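# Set shelf board level on four cabinet pegs

## Task

Place the shelf board inside the cabinet so it lies flat on all four shelf pegs and stays there unsupported, then release it. At the end the gripper must hold nothing, and the entire hand and arm must be out of the cabinet and motionless, with the hand at least a fingernail's width away from the cabinet's side walls, back and top.

## Robot and tools

Robot: one arm with six revolute joints and a two-finger parallel gripper. The fingers point along the gripper's own +x axis and close along its y axis. The reported hand point sits between the finger pads, roughly 3 to 4 cm short of the fingertips.

Frame: all positions are in the scene frame, in metres. The origin is on the table surface right under the arm's base. +z is up, and +y is to the left for someone facing along +x. The base may be slightly tilted against the table, and the printed hand position can be somewhat off, especially when the arm is stretched out.

execute_actions takes "actions", a list holding zero or one item, plus an optional boolean "pictures". Images are returned only when the list is empty or "pictures" is true.
- Empty list, {"actions": []}: no new command; it reports the current state along with camera images.
- Move: {"actions": [{"rows": [[...]], "steps": n}]}. n is 4 to 15 and defaults to 15. Each control step lasts 1/30 s. Each row is used for one step, and the final row is repeated for any remaining steps. "rows" holds 1 to 15 rows.
- Wait: {"actions": [{"steps": n}]} with n up to 300. It sends nothing and returns once n steps have passed since the previous result. Time spent replying counts toward n.

A row is a single list of 7 numbers for the one arm. The first six are absolute target angles in radians, in this order: waist, shoulder, elbow, wrist pitch, wrist yaw, wrist roll. They are the same quantities printed under Joint positions, and they are not offsets. Stated ranges: waist -3.054 to 3.054, shoulder 0.000 to 3.142, elbow 0.000 to 2.356, wrist pitch -1.571 to 1.571, wrist yaw -1.571 to 1.571, wrist roll -3.142 to 3.142. A call is rejected if a target goes more than 0.010 rad beyond a range end and also lies further out than that joint's current angle. A rejected call moves nothing. True joint ends may differ from the stated ones by up to 0.010 rad. Targets beyond a true end are clipped to it, and the result then says "joint sent to its limit". That line may refer to an earlier action that is still running. The seventh number is the gripper opening, an absolute value on a -1 to 1 scale. +1 is fully open. Empty fingers touch at about -0.80, and values down to -1 close them no further. A full close takes at least about 0.5 s.

Motion: each step, a joint's target is kept within a set lead of its measured angle: 0.211 rad for waist, shoulder and elbow, 0.213 for wrist pitch, 0.267 for wrist yaw and 0.228 for wrist roll. If the targets would put the hand more than 70 mm from where it is, all targets are pulled back toward the measured angles. Large moves therefore take several calls. Friction can leave a joint short of its target, especially at long reach, and very small changes may not happen at all. Read Joint positions after every move. Each result is taken 4 steps before its action finishes. Those last steps run while you reply, and the next action starts after them. Until it settles, the arm keeps heading for the last row you sent.

Result lines: the state line shows end_effector_position (m), end_effector_quat_wxyz, and linear and angular velocity (m/s, rad/s). Joint positions and Joint velocities list the six joints (rad, rad/s), then the finger-pad gap (m, m/s; 0.088 m fully open). grip_measured is the measured opening on the command scale, and it may be off by about 1 mm consistently. To hold something, command an opening well below grip_measured; a lower number means a harder squeeze, with about 34 N per pad at most. A fast close can squeeze harder and may bounce open. "joint command not followed" means a clearance check changed or blocked targets; mounting blocks and posts count as part of the arm. HELD marks steps on which your row was not fully applied. MOTOR HOT appears from 50 °C. At 95 °C an OVER-TEMPERATURE FAULT holds the arm, and if it does not cool down the power is cut and the arm drops limp. Holding loads, including while you think, heats the motors.

Torque: contact torque reaching a load limit halts the arm for 10 s and cancels the rest of the call. Limits in N m: waist 18.2, shoulder 22.5, elbow 22.4, wrist pitch 5.92, wrist yaw 5.9, wrist roll 5.54. The weight of a carried object counts.

zoom_image: {"camera": one of cam_high, cam_low, cam_wrist, "region": [x0, y0, x1, y1]}. Region is in pixels of that camera's latest image, measured from the top-left corner, and is at most 504 by 504. All three cameras are 504x504.

finished_scene: {"scene": n} ends and grades the current scene. It cannot be undone, and the goal has to hold after it is called. Sending a reply without any tool call ends everything.

Avoid: dropping or knocking anything off the table; slamming, hitting hard or pushing hard; torque and heat faults; leaving the board held by the gripper or propped up only by the arm. Brief outside tugs on held parts or pushes on loose objects can happen. Release the board, open the gripper, pull the arm clear of the cabinet, and let it come to rest before finishing.

Each tool is called after "Call:" as name([rows], argument=value, ...), one row to a line, values as JSON.

## Session

Call:
execute_actions(actions=[])

Scene clock: 0.00 s of 4500.00 s.
end_effector_position=(+0.1106, +0.3523, +0.1883) grip_measured=+0.838 end_effector_quat_wxyz=(+0.183, +0.845, +0.256, -0.432) end_effector_velocity=(-0.002, -0.002, +0.000) end_effector_angular_velocity=(-0.004, +0.004, +0.006)
Joint positions: [ 0.895  0.623  1.089 -0.873 -0.128 -2.612  0.08 ]
Joint velocities: [-0.002 -0.007 -0.002 -0.007 -0.007 -0.007 -0.   ]
Motor temperatures (°C, as the motors report them): [19 18 19 20 19 21]
Heat: hottest wrist roll 21 °C (+0.0 °C/min).

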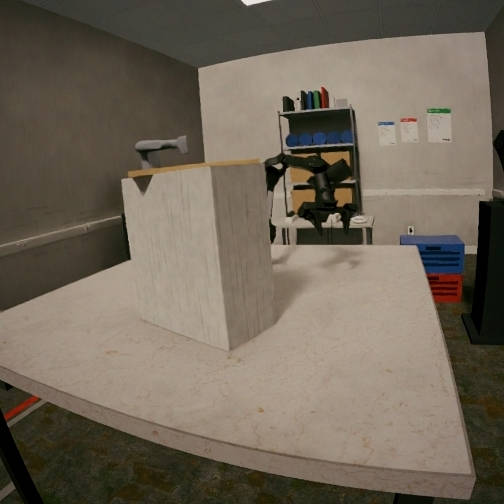

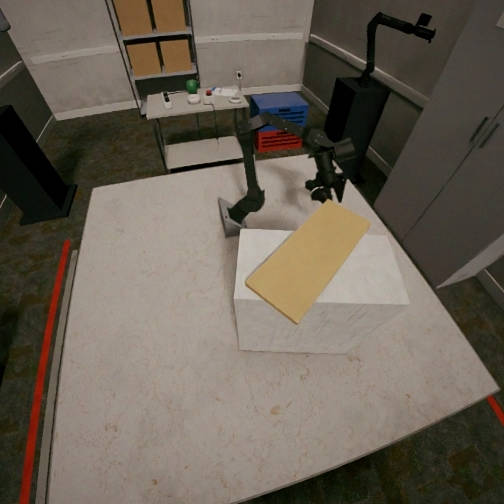

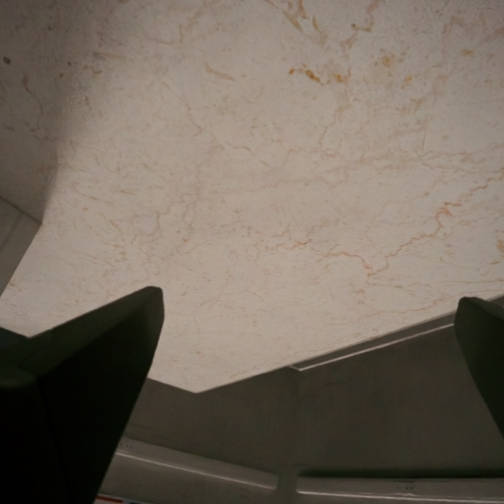

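Call:
execute_actions([
  {"rows":[[0.895,0.2,0.5,-0.3,0,0,1]]},
])

Call:
execute_actions([
  {"steps":50},
], pictures=true)

Scene clock: 0.60 s of 4500.00 s.
end_effector_position=(+0.1198, +0.3167, +0.1771) grip_measured=+0.998 end_effector_quat_wxyz=(-0.194, +0.885, +0.234, -0.352) end_effector_velocity=(+0.087, -0.159, -0.287) end_effector_angular_velocity=(+0.772, +1.284, -1.310)
Joint positions: [ 0.896  0.215  0.568 -0.346 -0.006 -1.926  0.088]
Joint velocities: [-0.002 -0.017 -0.891  0.286  0.037  1.897  0.001]
Motor temperatures (°C, as the motors report them): [19 18 19 20 19 21]
Heat: hottest wrist roll 21 °C (+0.0 °C/min).
Steps of this call (steps 1 to 7: nothing new was sent; steps 8 to 18: the first 11 steps of this action). Readings (joint positions):
8: [0.896 0.595 1.058 -0.819 -0.108 -2.565]
9: [0.896 0.548 1.002 -0.751 -0.072 -2.498]
11: [0.896 0.430 0.888 -0.647 -0.036 -2.373]
15: [0.896 0.242 0.680 -0.409 -0.013 -2.117]
18: the state above

Scene clock: 2.27 s of 4500.00 s.
end_effector_position=(+0.1239, +0.3109, +0.1656) grip_measured=+1.000 end_effector_quat_wxyz=(+0.838, -0.348, +0.155, +0.392) end_effector_velocity=(+0.000, -0.006, -0.006) end_effector_angular_velocity=(-0.033, +0.013, -0.013)
Joint positions: [ 0.896  0.205  0.513 -0.301 -0.003 -0.002  0.088]
Joint velocities: [-0.007 -0.002 -0.002 -0.037 -0.007 -0.007  0.   ]
Motor temperatures (°C, as the motors report them): [19 18 20 20 19 21]
Heat: hottest wrist roll 21 °C (+0.0 °C/min).
Kept back: nothing.
Steps of this call (steps 1 to 4: the last 4 steps of your previous action; steps 5 to 50: the robot went on to your last target). Readings (joint positions):
1: [0.896 0.215 0.543 -0.337 -0.005 -1.863]
2: [0.896 0.215 0.526 -0.329 -0.005 -1.800]
4: [0.896 0.213 0.513 -0.314 -0.004 -1.674]
8: [0.896 0.205 0.513 -0.303 -0.004 -1.424]
50: the state above

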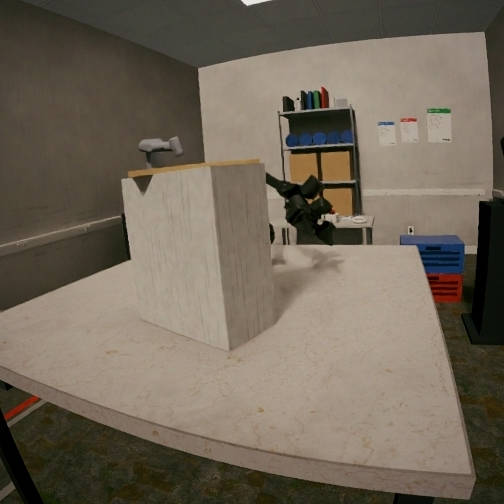

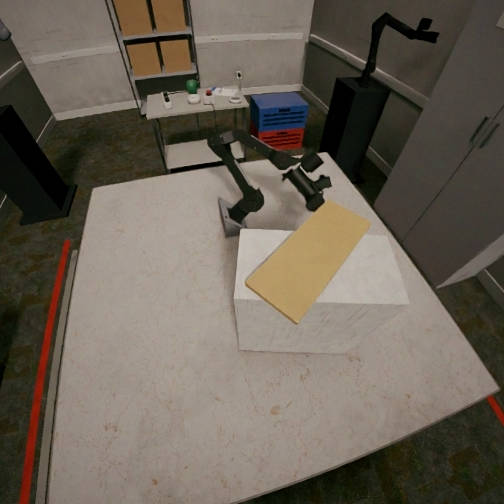

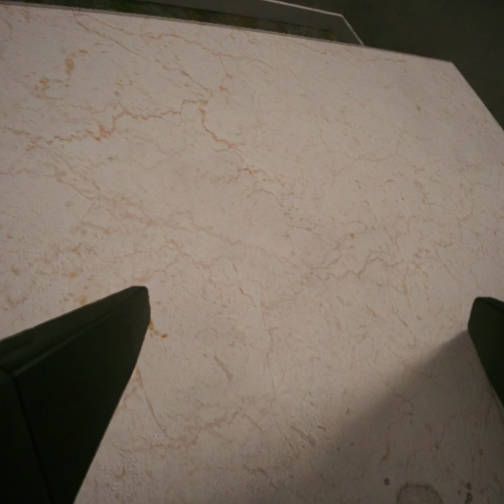

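Call:
execute_actions([
  {"rows":[[0.7,0,0.9,-0.9,0,0.785,1],[0.7,0,0.9,-0.9,0,0.785,1],[0.7,0,0.9,-0.9,0,0.785,1],[0.7,0,0.9,-0.9,0,0.785,1],[0,0,0.9,-0.9,0,0.785,1]]},
])

Call:
execute_actions([
  {"steps":25},
], pictures=true)

Scene clock: 2.87 s of 4500.00 s.
end_effector_position=(+0.0732, +0.2650, +0.2890) grip_measured=+1.000 end_effector_quat_wxyz=(+0.979, -0.079, +0.092, +0.162) end_effector_velocity=(+0.037, -0.193, -0.002) end_effector_angular_velocity=(+1.470, -0.195, -2.063)
Joint positions: [ 0.397 -0.     0.891 -0.828 -0.001  0.614  0.088]
Joint velocities: [-1.731  0.017  0.125 -0.813 -0.007  1.839  0.   ]
Motor temperatures (°C, as the motors report them): [19 18 20 20 19 21]
Heat: hottest wrist roll 21 °C (+0.0 °C/min).
joint sent to its limit — the command would take joint 2 (shoulder) past its lower limit, so that joint was sent only as far as its limit.
Steps of this call (steps 1 to 7: the robot went on to your last target; steps 8 to 18: the first 11 steps of this action). Readings (joint positions):
8: [0.880 0.188 0.530 -0.338 -0.007 0.032]
9: [0.843 0.163 0.553 -0.393 -0.005 0.079]
11: [0.781 0.100 0.630 -0.482 -0.001 0.180]
15: [0.571 0.022 0.834 -0.692 -0.000 0.425]
18: the state above

Scene clock: 3.70 s of 4500.00 s.
end_effector_position=(+0.0793, +0.2331, +0.3010) grip_measured=+1.000 end_effector_quat_wxyz=(+1.000, -0.001, -0.008, -0.008) end_effector_velocity=(-0.001, +0.001, -0.002) end_effector_angular_velocity=(+0.007, +0.012, +0.009)
Joint positions: [ 0.005  0.005  0.895 -0.898 -0.002  0.783  0.088]
Joint velocities: [-0.007 -0.002  0.002 -0.007 -0.022  0.007  0.   ]
Motor temperatures (°C, as the motors report them): [19 18 20 20 19 21]
Heat: hottest wrist roll 21 °C (+0.0 °C/min).
joint sent to its limit — the command would take joint 2 (shoulder) past its lower limit, so that joint was sent only as far as its limit.
Kept back: nothing.
Steps of this call (steps 1 to 4: the last 4 steps of your previous action; steps 5 to 25: the robot went on to your last target). Readings (joint positions):
1: [0.339 0.001 0.892 -0.849 -0.001 0.664]
2: [0.281 0.003 0.893 -0.866 -0.001 0.700]
4: [0.166 0.005 0.893 -0.883 -0.001 0.742]
8: [0.035 0.005 0.895 -0.895 -0.002 0.773]
25: the state above

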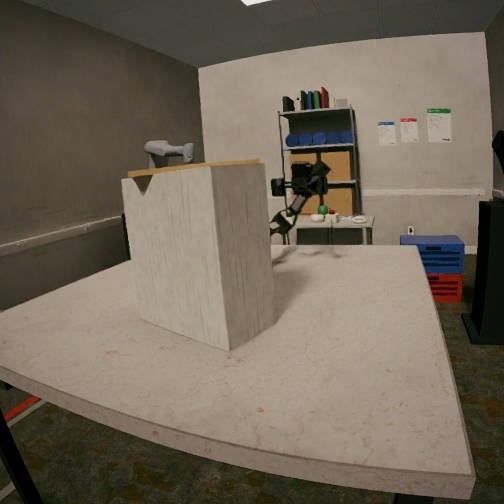

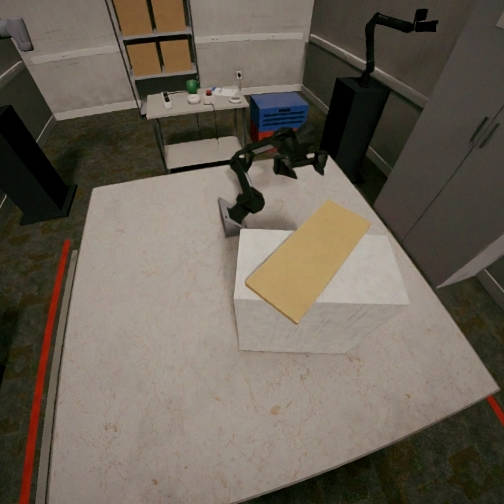

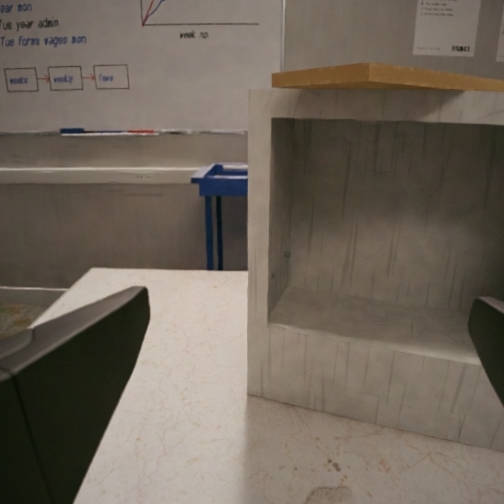

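Call:
execute_actions([
  {"rows":[[0,0.259,0.703,-0.444,0,0.785,1]]},
])

Call:
execute_actions([
  {"steps":15},
], pictures=true)

Scene clock: 4.67 s of 4500.00 s.
end_effector_position=(+0.1756, +0.2287, +0.3001) grip_measured=+1.000 end_effector_quat_wxyz=(+1.000, -0.000, -0.004, -0.012) end_effector_velocity=(-0.011, +0.057, +0.056) end_effector_angular_velocity=(-0.016, -0.250, +0.257)
Joint positions: [ 0.004  0.258  0.705 -0.465 -0.002  0.783  0.088]
Joint velocities: [-0.002 -0.037  0.022  0.3   -0.007 -0.007  0.   ]
Motor temperatures (°C, as the motors report them): [19 18 20 20 19 21]
Heat: hottest wrist roll 21 °C (+0.0 °C/min).
joint sent to its limit — the command would take joint 2 (shoulder) past its lower limit, so that joint was sent only as far as its limit.
Steps of this call (steps 1 to 15: the robot went on to your last target; steps 16 to 18: nothing new was sent; steps 19 to 29: the first 11 steps of this action). Readings (joint positions):
19: [0.005 0.022 0.877 -0.867 -0.002 0.783]
20: [0.005 0.047 0.855 -0.807 -0.002 0.783]
22: [0.005 0.139 0.800 -0.698 -0.002 0.783]
26: [0.005 0.255 0.709 -0.522 -0.002 0.783]
29: the state above

Scene clock: 5.17 s of 4500.00 s.
end_effector_position=(+0.1753, +0.2321, +0.3036) grip_measured=+1.000 end_effector_quat_wxyz=(+1.000, -0.000, -0.012, -0.005) end_effector_velocity=(-0.001, +0.000, -0.001) end_effector_angular_velocity=(-0.007, +0.005, +0.002)
Joint positions: [ 0.004  0.257  0.706 -0.445 -0.002  0.783  0.088]
Joint velocities: [-0.002 -0.002  0.002 -0.007 -0.007 -0.007  0.   ]
Motor temperatures (°C, as the motors report them): [19 18 20 20 19 21]
Heat: hottest wrist roll 21 °C (+0.0 °C/min).
Kept back: nothing.
Steps of this call (steps 1 to 4: the last 4 steps of your previous action; steps 5 to 15: the robot went on to your last target). Readings (joint positions):
1: [0.004 0.257 0.706 -0.458 -0.002 0.783]
2: [0.004 0.257 0.706 -0.456 -0.002 0.783]
4: [0.004 0.257 0.706 -0.453 -0.002 0.783]
8: [0.004 0.257 0.706 -0.446 -0.002 0.783]
15: the state above

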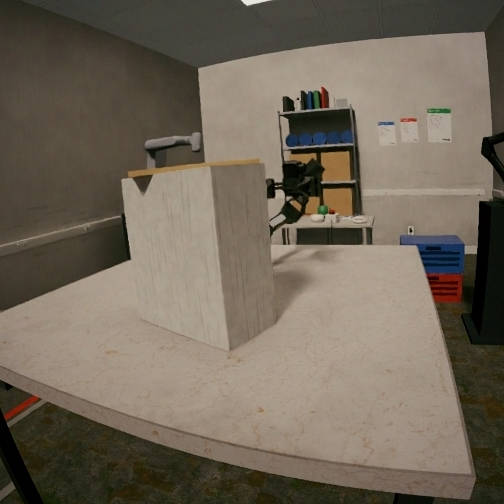

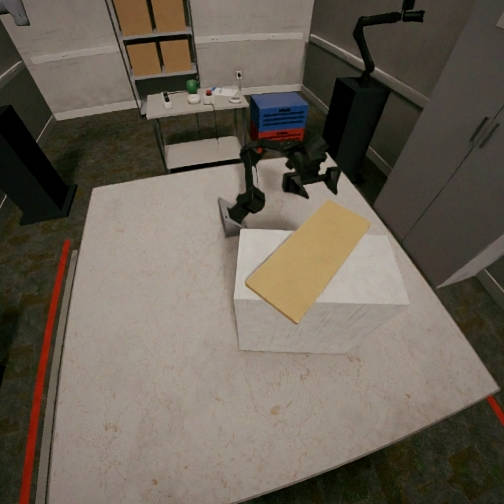

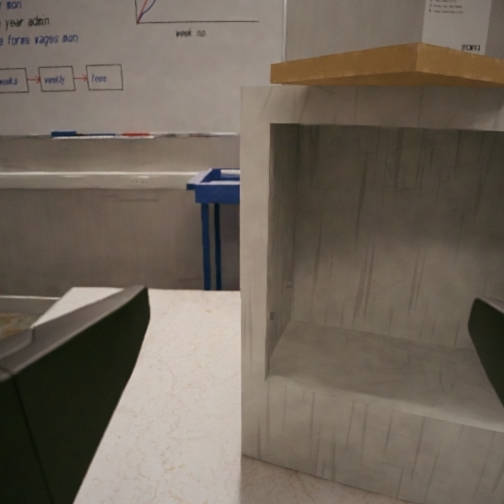

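Call:
execute_actions([
  {"rows":[[-1.07,0.578,0.66,-0.08,-1.07,-0.785,1]]},
])

Call:
execute_actions([
  {"steps":30},
], pictures=true)

Scene clock: 6.00 s of 4500.00 s.
end_effector_position=(+0.2304, +0.2039, +0.3251) grip_measured=+1.000 end_effector_quat_wxyz=(+0.940, -0.332, +0.032, +0.070) end_effector_velocity=(-0.119, -0.033, +0.075) end_effector_angular_velocity=(-1.975, +0.014, +0.639)
Joint positions: [-0.61   0.573  0.659 -0.092 -0.794  0.102  0.088]
Joint velocities: [-1.736 -0.002 -0.007  0.183 -2.205 -1.897  0.   ]
Motor temperatures (°C, as the motors report them): [19 18 20 20 19 21]
Heat: hottest wrist roll 21 °C (+0.0 °C/min).
Steps of this call (steps 1 to 14: the robot went on to your last target; steps 15 to 25: the first 11 steps of this action). Readings (joint positions):
15: [-0.026 0.284 0.699 -0.405 -0.056 0.735]
16: [-0.086 0.329 0.695 -0.328 -0.140 0.668]
18: [-0.203 0.443 0.691 -0.216 -0.285 0.542]
22: [-0.435 0.564 0.662 -0.122 -0.574 0.291]
25: the state above

Scene clock: 7.00 s of 4500.00 s.
end_effector_position=(+0.1959, +0.1635, +0.3673) grip_measured=+1.000 end_effector_quat_wxyz=(+0.707, -0.707, -0.005, -0.015) end_effector_velocity=(-0.000, -0.005, -0.006) end_effector_angular_velocity=(+0.015, +0.017, -0.010)
Joint positions: [-1.066  0.573  0.659 -0.082 -1.066 -0.783  0.088]
Joint velocities: [-0.002 -0.002 -0.007 -0.037 -0.007 -0.022  0.   ]
Motor temperatures (°C, as the motors report them): [19 18 20 20 19 21]
Heat: hottest wrist roll 21 °C (+0.0 °C/min).
Kept back: nothing.
Steps of this call (steps 1 to 4: the last 4 steps of your previous action; steps 5 to 30: the robot went on to your last target). Readings (joint positions):
1: [-0.668 0.573 0.659 -0.087 -0.868 0.039]
2: [-0.725 0.573 0.659 -0.086 -0.931 -0.024]
4: [-0.839 0.573 0.659 -0.085 -0.999 -0.150]
8: [-1.018 0.573 0.659 -0.082 -1.046 -0.402]
30: the state above

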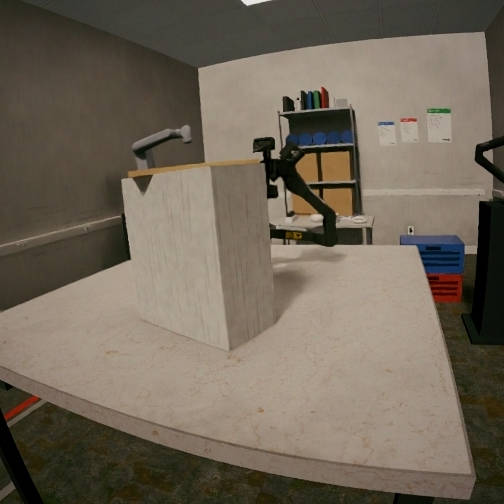

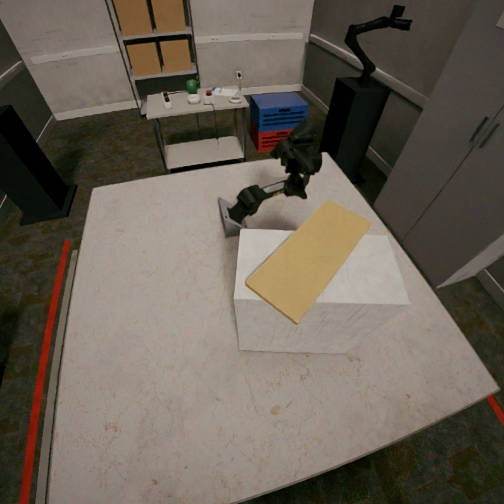

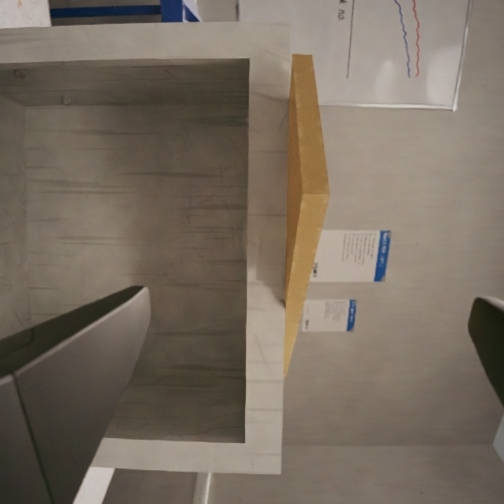

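Call:
execute_actions([
  {"rows":[[-0.95,0.66,0.7,-0.03,-0.95,-0.785,0.4],[-0.95,0.66,0.7,-0.03,-0.95,-0.785,0.4],[-0.88,0.71,0.71,0,-0.88,-0.785,0.4],[-0.82,0.76,0.72,0.04,-0.82,-0.785,0.4],[-0.76,0.8,0.72,0.08,-0.76,-0.785,0.4],[-0.697,0.845,0.726,0.119,-0.697,-0.785,0.4]]},
])

Call:
execute_actions([
  {"steps":12},
], pictures=true)

Scene clock: 7.63 s of 4500.00 s.
end_effector_position=(+0.2661, +0.1518, +0.3776) grip_measured=+0.413 end_effector_quat_wxyz=(+0.713, -0.702, +0.003, -0.013) end_effector_velocity=(+0.049, -0.008, +0.006) end_effector_angular_velocity=(-0.037, -0.068, -0.009)
Joint positions: [-0.718  0.836  0.717  0.101 -0.723 -0.783  0.059]
Joint velocities: [ 0.203  0.164 -0.002  0.227  0.256  0.007 -0.007]
Motor temperatures (°C, as the motors report them): [19 19 20 20 19 21]
Heat: hottest wrist roll 21 °C (+0.0 °C/min).
Steps of this call (steps 1 to 8: the robot went on to your last target; steps 9 to 19: the first 11 steps of this action). Readings (joint positions):
9: [-1.052 0.583 0.663 -0.074 -1.047 -0.783]
10: [-1.022 0.600 0.671 -0.058 -1.019 -0.783]
12: [-0.947 0.655 0.692 -0.021 -0.941 -0.784]
16: [-0.763 0.795 0.717 0.078 -0.767 -0.784]
19: the state above

Scene clock: 8.03 s of 4500.00 s.
end_effector_position=(+0.2686, +0.1541, +0.3789) grip_measured=+0.400 end_effector_quat_wxyz=(+0.709, -0.705, -0.002, -0.015) end_effector_velocity=(+0.000, -0.004, -0.001) end_effector_angular_velocity=(+0.016, -0.001, -0.013)
Joint positions: [-0.701  0.84   0.719  0.117 -0.701 -0.783  0.059]
Joint velocities: [-0.002  0.002 -0.002 -0.007  0.007  0.007 -0.   ]
Motor temperatures (°C, as the motors report them): [19 19 20 20 19 21]
Heat: hottest wrist roll 21 °C (+0.0 °C/min).
Kept back: nothing.
Steps of this call (steps 1 to 4: the last 4 steps of your previous action; steps 5 to 12: the robot went on to your last target). Readings (joint positions):
1: [-0.713 0.839 0.717 0.107 -0.716 -0.783]
2: [-0.710 0.839 0.717 0.111 -0.712 -0.783]
4: [-0.705 0.839 0.718 0.115 -0.707 -0.783]
8: [-0.702 0.839 0.719 0.117 -0.702 -0.783]
12: the state above

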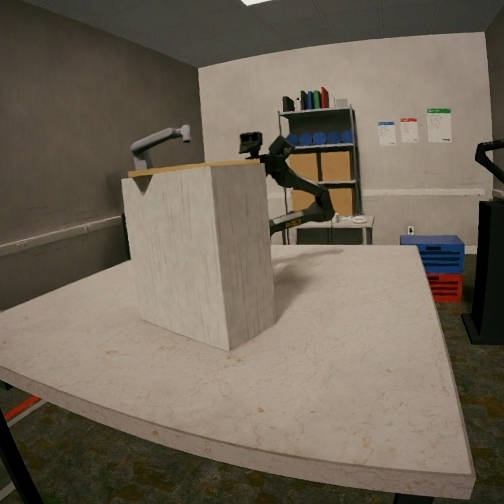

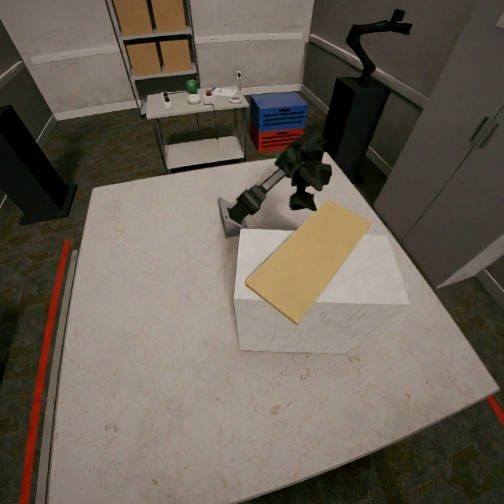

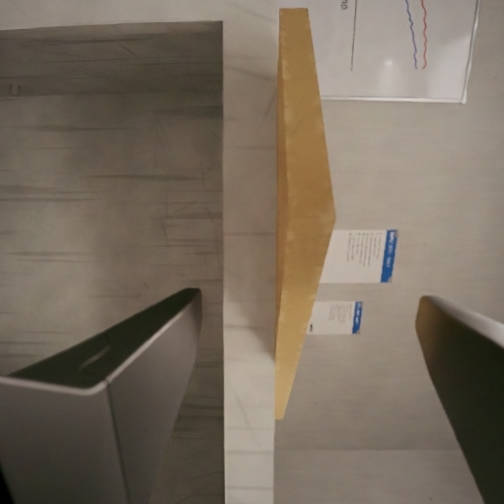

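Call:
execute_actions([
  {"rows":[[-0.64,0.88,0.76,0.13,-0.64,-0.785,0.2],[-0.64,0.88,0.76,0.13,-0.64,-0.785,0.2],[-0.58,0.93,0.79,0.14,-0.58,-0.785,0.2],[-0.58,0.93,0.79,0.14,-0.58,-0.785,0.2],[-0.521,0.973,0.825,0.152,-0.521,-0.785,0.2]]},
])

Call:
execute_actions([
  {"steps":12},
], pictures=true)

Scene clock: 8.57 s of 4500.00 s.
end_effector_position=(+0.3078, +0.1678, +0.3814) grip_measured=+0.204 end_effector_quat_wxyz=(+0.710, -0.704, -0.000, -0.014) end_effector_velocity=(+0.018, +0.001, +0.006) end_effector_angular_velocity=(-0.029, -0.038, -0.025)
Joint positions: [-0.532  0.966  0.81   0.148 -0.534 -0.783  0.049]
Joint velocities: [ 0.066  0.061  0.037  0.037  0.11  -0.022 -0.002]
Motor temperatures (°C, as the motors report them): [19 19 20 20 19 21]
Heat: hottest wrist roll 21 °C (+0.0 °C/min).
Steps of this call (steps 1 to 5: the robot went on to your last target; steps 6 to 16: the first 11 steps of this action). Readings (joint positions):
6: [-0.694 0.844 0.723 0.118 -0.687 -0.783]
7: [-0.679 0.853 0.730 0.122 -0.673 -0.783]
9: [-0.635 0.884 0.755 0.132 -0.630 -0.783]
13: [-0.548 0.952 0.804 0.146 -0.552 -0.783]
16: the state above

Scene clock: 8.97 s of 4500.00 s.
end_effector_position=(+0.3089, +0.1695, +0.3828) grip_measured=+0.200 end_effector_quat_wxyz=(+0.709, -0.705, -0.003, -0.015) end_effector_velocity=(-0.001, -0.002, -0.000) end_effector_angular_velocity=(+0.011, -0.003, -0.011)
Joint positions: [-0.525  0.969  0.816  0.151 -0.525 -0.783  0.049]
Joint velocities: [-0.002 -0.002 -0.002 -0.007  0.007  0.007 -0.   ]
Motor temperatures (°C, as the motors report them): [19 19 20 21 20 21]
Heat: hottest wrist pitch 21 °C (+0.0 °C/min).
Kept back: nothing.
Steps of this call (steps 1 to 4: the last 4 steps of your previous action; steps 5 to 12: the robot went on to your last target). Readings (joint positions):
1: [-0.530 0.967 0.811 0.149 -0.531 -0.783]
2: [-0.528 0.968 0.812 0.149 -0.529 -0.783]
4: [-0.527 0.968 0.814 0.150 -0.527 -0.783]
8: [-0.526 0.968 0.816 0.151 -0.525 -0.783]
12: the state above

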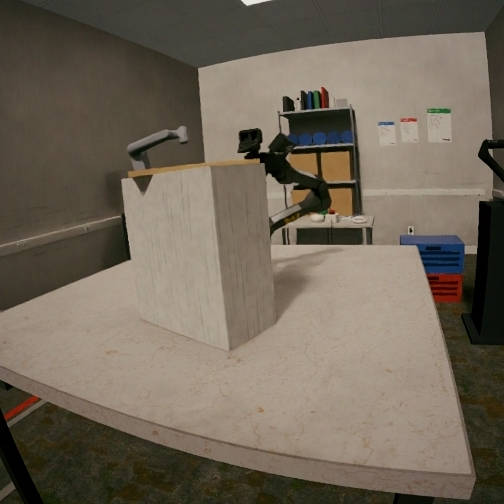

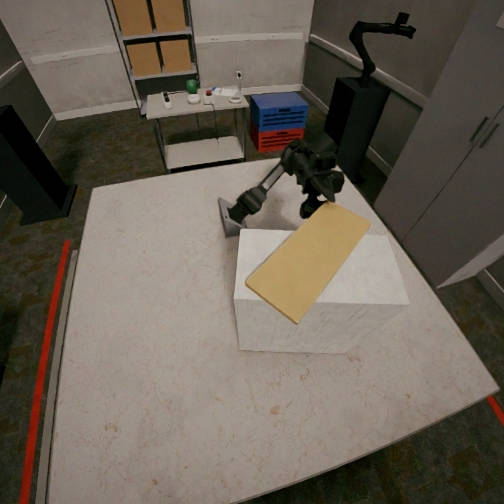

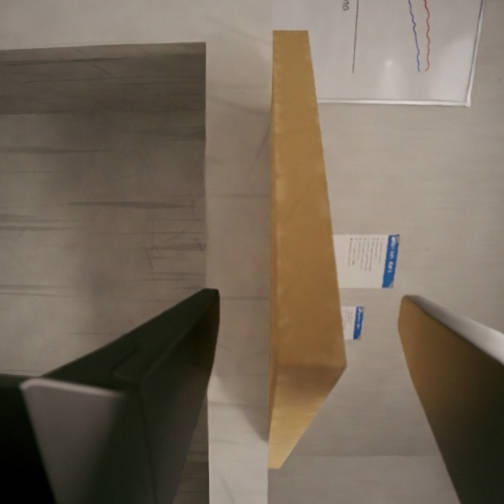

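Call:
execute_actions([
  {"rows":[[-0.5,1.03,0.84,0.2,-0.5,-0.785,0],[-0.5,1.03,0.84,0.2,-0.5,-0.785,0],[-0.471,1.099,0.859,0.244,-0.471,-0.785,0]]},
])

Call:
execute_actions([
  {"rows":[[-0.471,1.099,0.859,0.244,-0.471,-0.785,-0.2],[-0.471,1.099,0.859,0.244,-0.471,-0.785,-0.3],[-0.471,1.099,0.859,0.244,-0.471,-0.785,-0.4],[-0.471,1.099,0.859,0.244,-0.471,-0.785,-0.4],[-0.471,1.099,0.859,0.244,-0.471,-0.785,-0.5],[-0.471,1.099,0.859,0.244,-0.471,-0.785,-0.6],[-0.471,1.099,0.859,0.244,-0.471,-0.785,-0.8]]},
], pictures=true)

Scene clock: 9.53 s of 4500.00 s.
end_effector_position=(+0.3401, +0.1591, +0.3820) grip_measured=+0.004 end_effector_quat_wxyz=(+0.710, -0.704, +0.001, -0.015) end_effector_velocity=(+0.000, +0.010, +0.008) end_effector_angular_velocity=(-0.035, -0.035, +0.034)
Joint positions: [-0.477  1.098  0.849  0.239 -0.476 -0.783  0.039]
Joint velocities: [ 0.007 -0.002  0.002  0.051  0.007 -0.007 -0.002]
Motor temperatures (°C, as the motors report them): [19 19 20 21 20 21]
Heat: hottest wrist pitch 21 °C (+0.0 °C/min).
Steps of this call (steps 1 to 6: the robot went on to your last target; steps 7 to 17: the first 11 steps of this action). Readings (joint positions):
7: [-0.523 0.976 0.817 0.159 -0.521 -0.784]
8: [-0.517 0.988 0.822 0.175 -0.516 -0.784]
10: [-0.499 1.032 0.839 0.210 -0.496 -0.784]
14: [-0.479 1.090 0.849 0.230 -0.480 -0.783]
17: the state above

Scene clock: 10.03 s of 4500.00 s.
end_effector_position=(+0.3408, +0.1609, +0.3815) grip_measured=-0.549 end_effector_quat_wxyz=(+0.708, -0.706, -0.001, -0.013) end_effector_velocity=(-0.001, +0.003, +0.003) end_effector_angular_velocity=(-0.018, -0.010, +0.017)
Joint positions: [-0.472  1.098  0.851  0.241 -0.475 -0.788  0.012]
Joint velocities: [-0.002 -0.002 -0.002  0.022 -0.007 -0.007  0.   ]
Motor temperatures (°C, as the motors report them): [19 19 20 21 20 21]
Heat: hottest wrist pitch 21 °C (+0.0 °C/min).
Steps of this call (steps 1 to 4: the last 4 steps of your previous action; steps 5 to 15: the first 11 steps of this action). Readings (joint positions):
5: [-0.476 1.098 0.851 0.242 -0.475 -0.783]
6: [-0.476 1.098 0.851 0.242 -0.475 -0.783]
8: [-0.475 1.098 0.851 0.243 -0.475 -0.783]
12: [-0.474 1.098 0.851 0.242 -0.476 -0.785]
15: the state above

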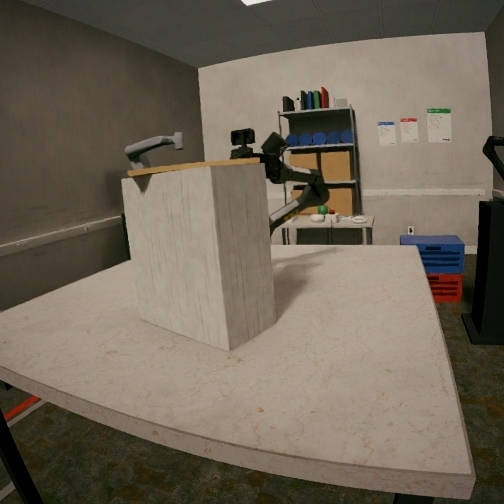

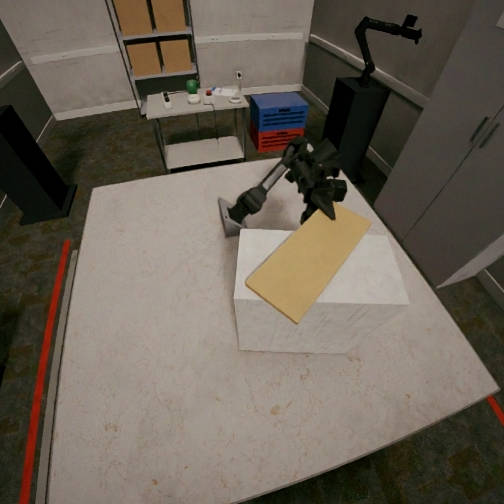

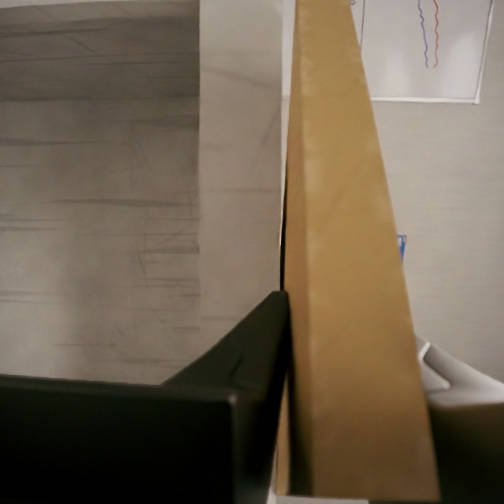

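Call:
execute_actions([
  {"rows":[[-0.47,1.09,0.88,0.2,-0.44,-0.79,-0.95],[-0.46,1.085,0.905,0.155,-0.405,-0.795,-0.95],[-0.445,1.08,0.93,0.11,-0.37,-0.8,-0.95],[-0.43,1.08,0.955,0.065,-0.335,-0.805,-0.95],[-0.415,1.08,0.98,0.02,-0.3,-0.81,-0.95],[-0.4,1.08,1.005,-0.025,-0.265,-0.815,-0.95],[-0.385,1.08,1.03,-0.07,-0.23,-0.82,-0.95],[-0.37,1.08,1.055,-0.115,-0.195,-0.825,-0.95],[-0.35,1.08,1.08,-0.16,-0.16,-0.827,-0.95],[-0.335,1.08,1.105,-0.21,-0.125,-0.827,-0.95],[-0.315,1.08,1.13,-0.255,-0.09,-0.827,-0.95],[-0.299,1.081,1.155,-0.302,-0.06,-0.827,-0.95]],"steps":12},
])

Call:
execute_actions([
  {"rows":[[-0.277,1.1,1.19,-0.337,-0.02,-0.82,-0.95],[-0.254,1.118,1.222,-0.372,0.02,-0.81,-0.95],[-0.232,1.137,1.255,-0.408,0.06,-0.8,-0.95],[-0.21,1.156,1.288,-0.443,0.1,-0.79,-0.95],[-0.187,1.174,1.32,-0.478,0.14,-0.78,-0.95],[-0.165,1.193,1.353,-0.513,0.18,-0.77,-0.95],[-0.142,1.212,1.386,-0.549,0.22,-0.755,-0.95],[-0.12,1.23,1.418,-0.584,0.26,-0.74,-0.95],[-0.097,1.249,1.451,-0.619,0.3,-0.73,-0.95],[-0.075,1.268,1.484,-0.654,0.34,-0.715,-0.95],[-0.052,1.286,1.516,-0.69,0.38,-0.7,-0.95],[-0.03,1.305,1.55,-0.725,0.416,-0.688,-0.95]]},
])

Call:
execute_actions([
  {"steps":15},
], pictures=true)

Scene clock: 10.90 s of 4500.00 s.
end_effector_position=(+0.3414, +0.1645, +0.3872) grip_measured=-0.549 end_effector_quat_wxyz=(+0.712, -0.696, +0.057, -0.069) end_effector_velocity=(-0.005, +0.058, +0.023) end_effector_angular_velocity=(-0.063, +0.056, -0.732)
Joint positions: [-0.404  1.092  0.975 -0.011 -0.294 -0.81   0.012]
Joint velocities: [ 0.437 -0.002  0.691 -1.223  0.945 -0.183 -0.   ]
Motor temperatures (°C, as the motors report them): [19 19 20 21 20 21]
Heat: hottest wrist pitch 21 °C (+0.0 °C/min).
Steps of this call (steps 1 to 4: the last 4 steps of your previous action; steps 5 to 15: the robot went on to your last target; steps 16 to 18: nothing new was sent; steps 19 to 26: the first 8 steps of this action). Readings (joint positions):
19: [-0.471 1.098 0.853 0.236 -0.474 -0.789]
20: [-0.468 1.098 0.861 0.217 -0.464 -0.793]
22: [-0.454 1.094 0.891 0.151 -0.415 -0.798]
26: the state above

Scene clock: 11.40 s of 4500.00 s.
end_effector_position=(+0.3472, +0.1994, +0.3896) grip_measured=-0.549 end_effector_quat_wxyz=(+0.687, -0.669, +0.201, -0.200) end_effector_velocity=(+0.034, +0.062, -0.016) end_effector_angular_velocity=(-0.060, -0.015, -0.815)
Joint positions: [-0.108  1.238  1.417 -0.601  0.264 -0.734  0.012]
Joint velocities: [ 0.642  0.564  0.96  -1.048  1.179  0.388 -0.   ]
Motor temperatures (°C, as the motors report them): [19 19 20 21 20 21]
Heat: hottest wrist pitch 21 °C (+0.0 °C/min).
Steps of this call (steps 1 to 4: the last 4 steps of your previous action; steps 5 to 15: the first 11 steps of this action). Readings (joint positions):
5: [-0.322 1.093 1.098 -0.234 -0.125 -0.821]
6: [-0.303 1.097 1.126 -0.276 -0.088 -0.818]
8: [-0.262 1.116 1.189 -0.351 -0.014 -0.805]
12: [-0.174 1.182 1.321 -0.496 0.143 -0.768]
15: the state above

Scene clock: 11.90 s of 4500.00 s.
end_effector_position=(+0.3499, +0.2098, +0.3864) grip_measured=-0.549 end_effector_quat_wxyz=(+0.673, -0.664, +0.229, -0.230) end_effector_velocity=(-0.003, -0.004, -0.001) end_effector_angular_velocity=(-0.026, +0.018, -0.028)
Joint positions: [-0.027  1.303  1.532 -0.728  0.398 -0.686  0.012]
Joint velocities: [ 0.002  0.002  0.002 -0.022  0.022 -0.022  0.   ]
Motor temperatures (°C, as the motors report them): [19 19 21 21 20 21]
Heat: hottest elbow 21 °C (+0.0 °C/min).
Kept back: nothing.
Steps of this call (steps 1 to 4: the last 4 steps of your previous action; steps 5 to 15: the robot went on to your last target). Readings (joint positions):
1: [-0.086 1.257 1.449 -0.636 0.302 -0.721]
2: [-0.067 1.273 1.476 -0.665 0.334 -0.710]
4: [-0.043 1.291 1.507 -0.694 0.367 -0.699]
8: [-0.030 1.300 1.528 -0.721 0.390 -0.688]
15: the state above

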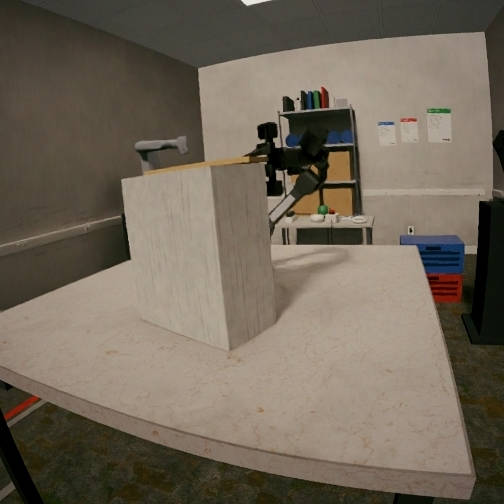

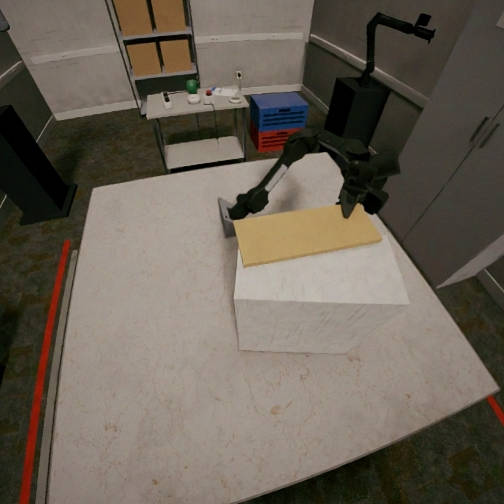

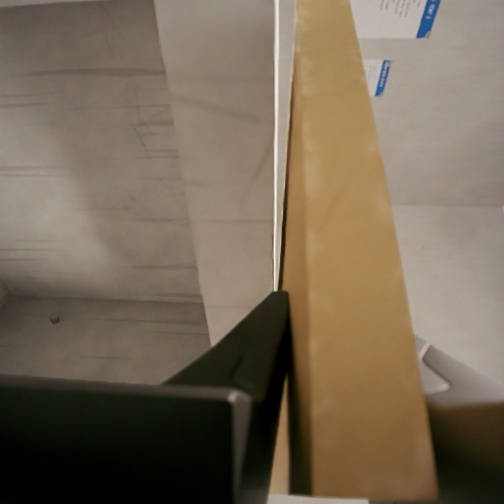

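Call:
execute_actions([
  {"rows":[[-0.04,1.29,1.51,-0.69,0.38,-0.7,-0.95],[-0.05,1.275,1.485,-0.65,0.355,-0.71,-0.95],[-0.06,1.26,1.455,-0.61,0.33,-0.72,-0.95],[-0.07,1.245,1.425,-0.575,0.31,-0.73,-0.95],[-0.077,1.23,1.395,-0.54,0.29,-0.74,-0.95],[-0.081,1.22,1.363,-0.503,0.27,-0.75,-0.95]]},
])

Call:
execute_actions([
  {"rows":[[-0.081,1.22,1.363,-0.503,0.27,-0.75,-0.5],[-0.081,1.22,1.363,-0.503,0.27,-0.75,-0.45],[-0.081,1.22,1.363,-0.503,0.27,-0.75,-0.4],[-0.081,1.22,1.363,-0.503,0.27,-0.75,-0.3],[-0.081,1.22,1.363,-0.503,0.27,-0.75,-0.15]]},
])

Call:
execute_actions([
  {"steps":10},
], pictures=true)

Scene clock: 12.53 s of 4500.00 s.
end_effector_position=(+0.3550, +0.2070, +0.3832) grip_measured=-0.549 end_effector_quat_wxyz=(+0.684, -0.681, +0.181, -0.189) end_effector_velocity=(+0.007, -0.004, -0.012) end_effector_angular_velocity=(-0.011, +0.033, +0.099)
Joint positions: [-0.072  1.233  1.379 -0.524  0.278 -0.749  0.012]
Joint velocities: [-0.027 -0.037 -0.115  0.139 -0.11  -0.051  0.   ]
Motor temperatures (°C, as the motors report them): [20 19 21 21 20 21]
Heat: hottest elbow 21 °C (+0.0 °C/min).
Steps of this call (steps 1 to 8: the robot went on to your last target; steps 9 to 19: the first 11 steps of this action). Readings (joint positions):
9: [-0.027 1.304 1.531 -0.726 0.397 -0.686]
10: [-0.029 1.301 1.522 -0.708 0.388 -0.690]
12: [-0.040 1.286 1.488 -0.651 0.352 -0.707]
16: [-0.066 1.243 1.401 -0.551 0.292 -0.742]
19: the state above

Scene clock: 13.03 s of 4500.00 s.
end_effector_position=(+0.3543, +0.2083, +0.3858) grip_measured=-0.182 end_effector_quat_wxyz=(+0.686, -0.682, +0.172, -0.188) end_effector_velocity=(-0.003, +0.006, +0.003) end_effector_angular_velocity=(-0.006, -0.005, +0.022)
Joint positions: [-0.078  1.225  1.369 -0.504  0.27  -0.752  0.03 ]
Joint velocities: [ 0.002 -0.017 -0.002  0.007 -0.007 -0.007  0.016]
Motor temperatures (°C, as the motors report them): [20 19 21 21 20 21]
Heat: hottest elbow 21 °C (+0.0 °C/min).
Steps of this call (steps 1 to 4: the last 4 steps of your previous action; steps 5 to 15: the first 11 steps of this action). Readings (joint positions):
5: [-0.075 1.230 1.370 -0.512 0.272 -0.752]
6: [-0.075 1.230 1.370 -0.511 0.271 -0.752]
8: [-0.075 1.230 1.369 -0.509 0.270 -0.752]
12: [-0.078 1.227 1.369 -0.504 0.270 -0.752]
15: the state above

Scene clock: 13.37 s of 4500.00 s.
end_effector_position=(+0.3542, +0.2084, +0.3859) grip_measured=-0.151 end_effector_quat_wxyz=(+0.686, -0.682, +0.171, -0.188) end_effector_velocity=(-0.002, -0.003, -0.004) end_effector_angular_velocity=(-0.001, +0.022, -0.012)
Joint positions: [-0.078  1.224  1.369 -0.504  0.27  -0.752  0.032]
Joint velocities: [-0.002 -0.002 -0.002 -0.022 -0.007 -0.007  0.   ]
Motor temperatures (°C, as the motors report them): [20 19 21 21 20 21]
Heat: hottest elbow 21 °C (+0.0 °C/min).
Kept back: nothing.
Steps of this call (steps 1 to 4: the last 4 steps of your previous action; steps 5 to 10: the robot went on to your last target). Readings (joint positions):
1: [-0.078 1.224 1.369 -0.504 0.270 -0.752]
2: [-0.078 1.224 1.369 -0.504 0.270 -0.752]
4: [-0.078 1.224 1.369 -0.504 0.270 -0.752]
8: [-0.078 1.224 1.369 -0.504 0.270 -0.752]
10: the state above

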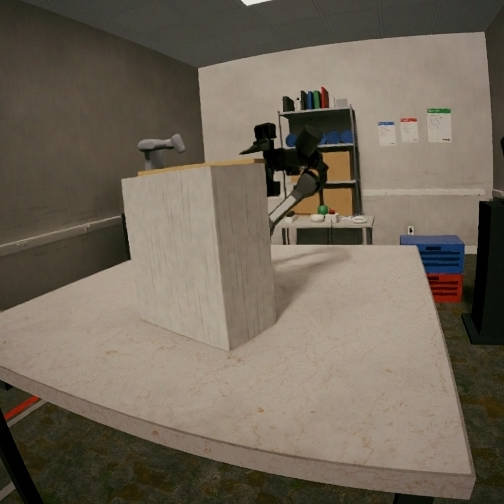

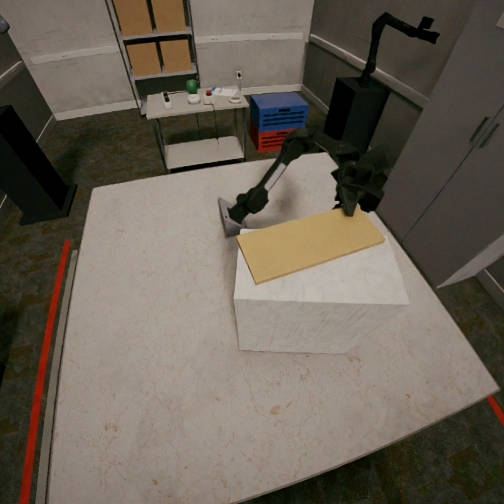

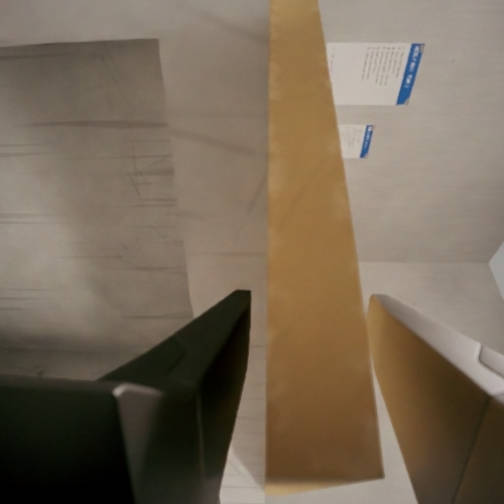

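Call:
execute_actions([
  {"rows":[[-0.1,1.2,1.34,-0.48,0.23,-0.76,0.4],[-0.13,1.17,1.3,-0.44,0.18,-0.77,0.4],[-0.165,1.14,1.255,-0.39,0.12,-0.79,0.4],[-0.2,1.115,1.21,-0.34,0.06,-0.8,0.4],[-0.24,1.095,1.165,-0.29,0,-0.81,0.4],[-0.28,1.08,1.12,-0.24,-0.07,-0.82,0.4],[-0.32,1.075,1.07,-0.17,-0.14,-0.82,0.4],[-0.36,1.075,1.02,-0.09,-0.21,-0.82,0.4],[-0.4,1.075,0.97,-0.01,-0.28,-0.81,0.4],[-0.44,1.08,0.92,0.07,-0.35,-0.81,0.4],[-0.48,1.085,0.87,0.16,-0.42,-0.8,0.4],[-0.525,1.09,0.82,0.25,-0.495,-0.79,0.4],[-0.568,1.102,0.765,0.335,-0.568,-0.785,0.4]]},
])

Call:
execute_actions([
  {"steps":18},
], pictures=true)

Scene clock: 13.93 s of 4500.00 s.
end_effector_position=(+0.3383, +0.1778, +0.3945) grip_measured=+0.388 end_effector_quat_wxyz=(+0.710, -0.698, +0.053, -0.080) end_effector_velocity=(-0.010, -0.264, -0.096) end_effector_angular_velocity=(+0.087, +0.285, +0.987)
Joint positions: [-0.376  1.077  1.019 -0.058 -0.243 -0.808  0.058]
Joint velocities: [-1.184 -0.027 -1.438  1.839 -2.103  0.037  0.006]
Motor temperatures (°C, as the motors report them): [20 19 21 21 20 21]
Heat: hottest elbow 21 °C (+0.0 °C/min).
Steps of this call (steps 1 to 6: the robot went on to your last target; steps 7 to 17: the first 11 steps of this action). Readings (joint positions):
7: [-0.080 1.222 1.367 -0.499 0.264 -0.752]
8: [-0.088 1.215 1.356 -0.483 0.244 -0.755]
10: [-0.126 1.181 1.304 -0.427 0.170 -0.773]
14: [-0.261 1.099 1.152 -0.243 -0.045 -0.805]
17: the state above

Scene clock: 14.53 s of 4500.00 s.
end_effector_position=(+0.3302, +0.1363, +0.3823) grip_measured=+0.400 end_effector_quat_wxyz=(+0.706, -0.708, -0.006, -0.015) end_effector_velocity=(-0.001, +0.003, -0.001) end_effector_angular_velocity=(+0.003, +0.009, +0.018)
Joint positions: [-0.564  1.102  0.776  0.333 -0.563 -0.787  0.059]
Joint velocities: [-0.002 -0.002 -0.002  0.007 -0.022  0.007  0.   ]
Motor temperatures (°C, as the motors report them): [20 19 21 21 20 21]
Heat: hottest elbow 21 °C (+0.0 °C/min).
Kept back: nothing.
Steps of this call (steps 1 to 4: the last 4 steps of your previous action; steps 5 to 18: the robot went on to your last target). Readings (joint positions):
1: [-0.415 1.077 0.970 0.001 -0.312 -0.805]
2: [-0.456 1.082 0.918 0.059 -0.382 -0.800]
4: [-0.519 1.096 0.834 0.167 -0.473 -0.793]
8: [-0.558 1.113 0.777 0.291 -0.541 -0.789]
18: the state above

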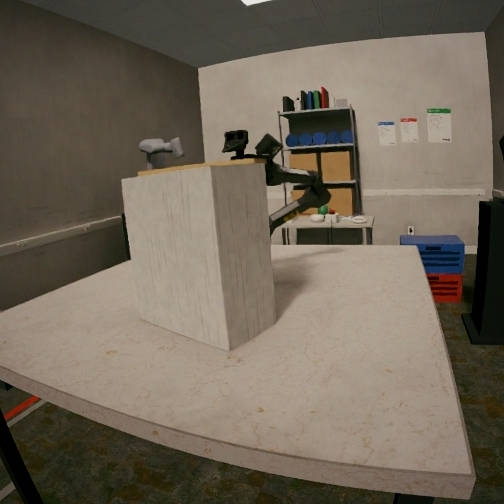

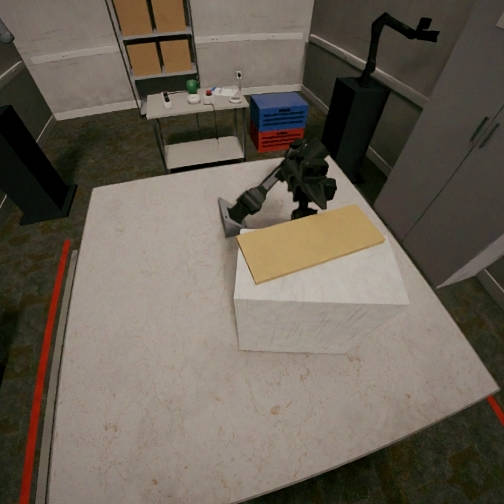

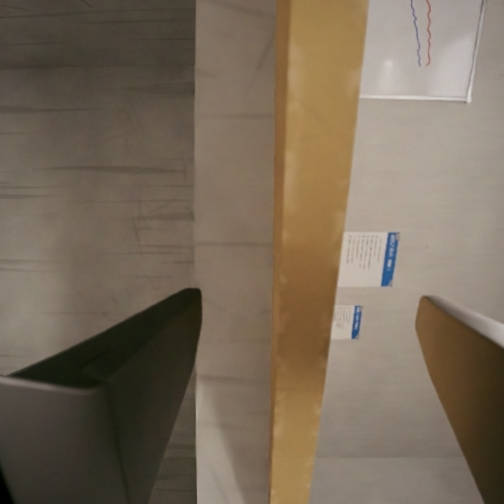

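Call:
execute_actions([
  {"rows":[[-0.568,1.102,0.765,0.335,-0.568,-0.785,-0.2],[-0.568,1.102,0.765,0.335,-0.568,-0.785,-0.2],[-0.568,1.102,0.765,0.335,-0.568,-0.785,-0.2],[-0.568,1.102,0.765,0.335,-0.568,-0.785,-0.2],[-0.535,1.145,0.795,0.352,-0.535,-0.785,-0.2]]},
])

Call:
execute_actions([
  {"rows":[[-0.535,1.145,0.795,0.352,-0.535,-0.785,-0.4],[-0.535,1.145,0.795,0.352,-0.535,-0.785,-0.5],[-0.535,1.145,0.795,0.352,-0.535,-0.785,-0.6],[-0.535,1.145,0.795,0.352,-0.535,-0.785,-0.6],[-0.535,1.145,0.795,0.352,-0.535,-0.785,-0.7],[-0.535,1.145,0.795,0.352,-0.535,-0.785,-0.95]]},
], pictures=true)

Scene clock: 15.10 s of 4500.00 s.
end_effector_position=(+0.3401, +0.1314, +0.3778) grip_measured=-0.187 end_effector_quat_wxyz=(+0.709, -0.705, +0.001, -0.015) end_effector_velocity=(+0.012, -0.013, -0.004) end_effector_angular_velocity=(+0.004, +0.006, -0.020)
Joint positions: [-0.541  1.141  0.783  0.347 -0.542 -0.787  0.03 ]
Joint velocities: [ 0.012  0.061  0.002  0.037  0.022 -0.007 -0.007]
Motor temperatures (°C, as the motors report them): [20 19 21 21 20 21]
Heat: hottest elbow 21 °C (+0.0 °C/min).
Steps of this call (steps 1 to 6: the robot went on to your last target; steps 7 to 17: the first 11 steps of this action). Readings (joint positions):
7: [-0.565 1.102 0.776 0.334 -0.564 -0.787]
8: [-0.565 1.102 0.776 0.334 -0.564 -0.787]
10: [-0.565 1.102 0.776 0.334 -0.564 -0.787]
14: [-0.547 1.129 0.783 0.346 -0.547 -0.787]
17: the state above

Scene clock: 15.60 s of 4500.00 s.
end_effector_position=(+0.3406, +0.1324, +0.3803) grip_measured=-0.549 end_effector_quat_wxyz=(+0.705, -0.709, -0.003, -0.019) end_effector_velocity=(-0.001, -0.001, -0.002) end_effector_angular_velocity=(-0.003, +0.008, -0.001)
Joint positions: [-0.54   1.142  0.787  0.354 -0.532 -0.793  0.012]
Joint velocities: [-0.002 -0.002 -0.002 -0.007 -0.007 -0.007 -0.   ]
Motor temperatures (°C, as the motors report them): [20 19 21 21 20 21]
Heat: hottest elbow 21 °C (+0.0 °C/min).
Steps of this call (steps 1 to 4: the last 4 steps of your previous action; steps 5 to 15: the first 11 steps of this action). Readings (joint positions):
5: [-0.540 1.142 0.785 0.350 -0.539 -0.787]
6: [-0.540 1.142 0.785 0.350 -0.539 -0.787]
8: [-0.540 1.142 0.785 0.350 -0.539 -0.787]
12: [-0.540 1.143 0.787 0.354 -0.532 -0.793]
15: the state above

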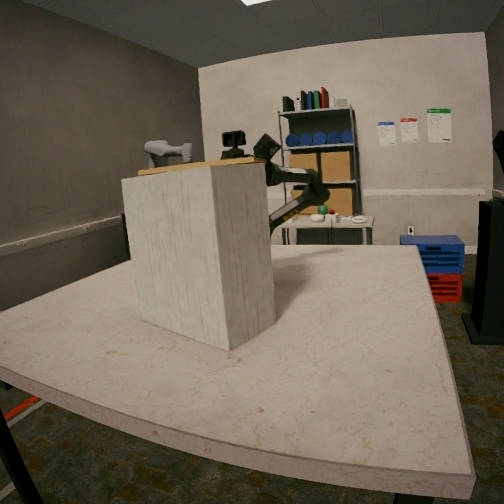

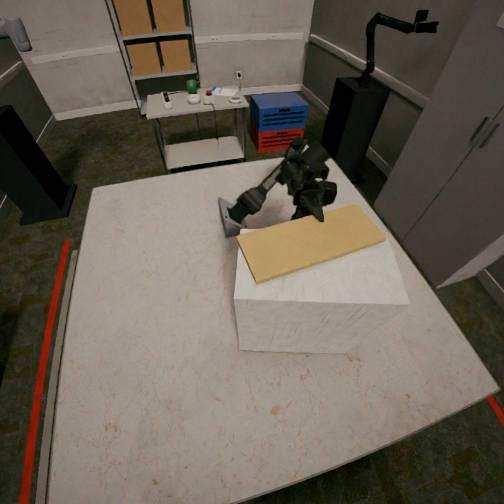

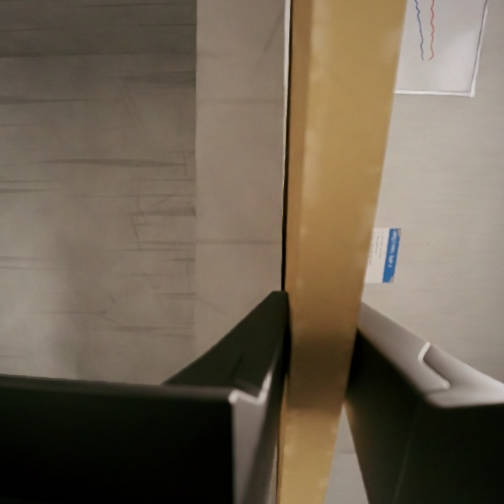

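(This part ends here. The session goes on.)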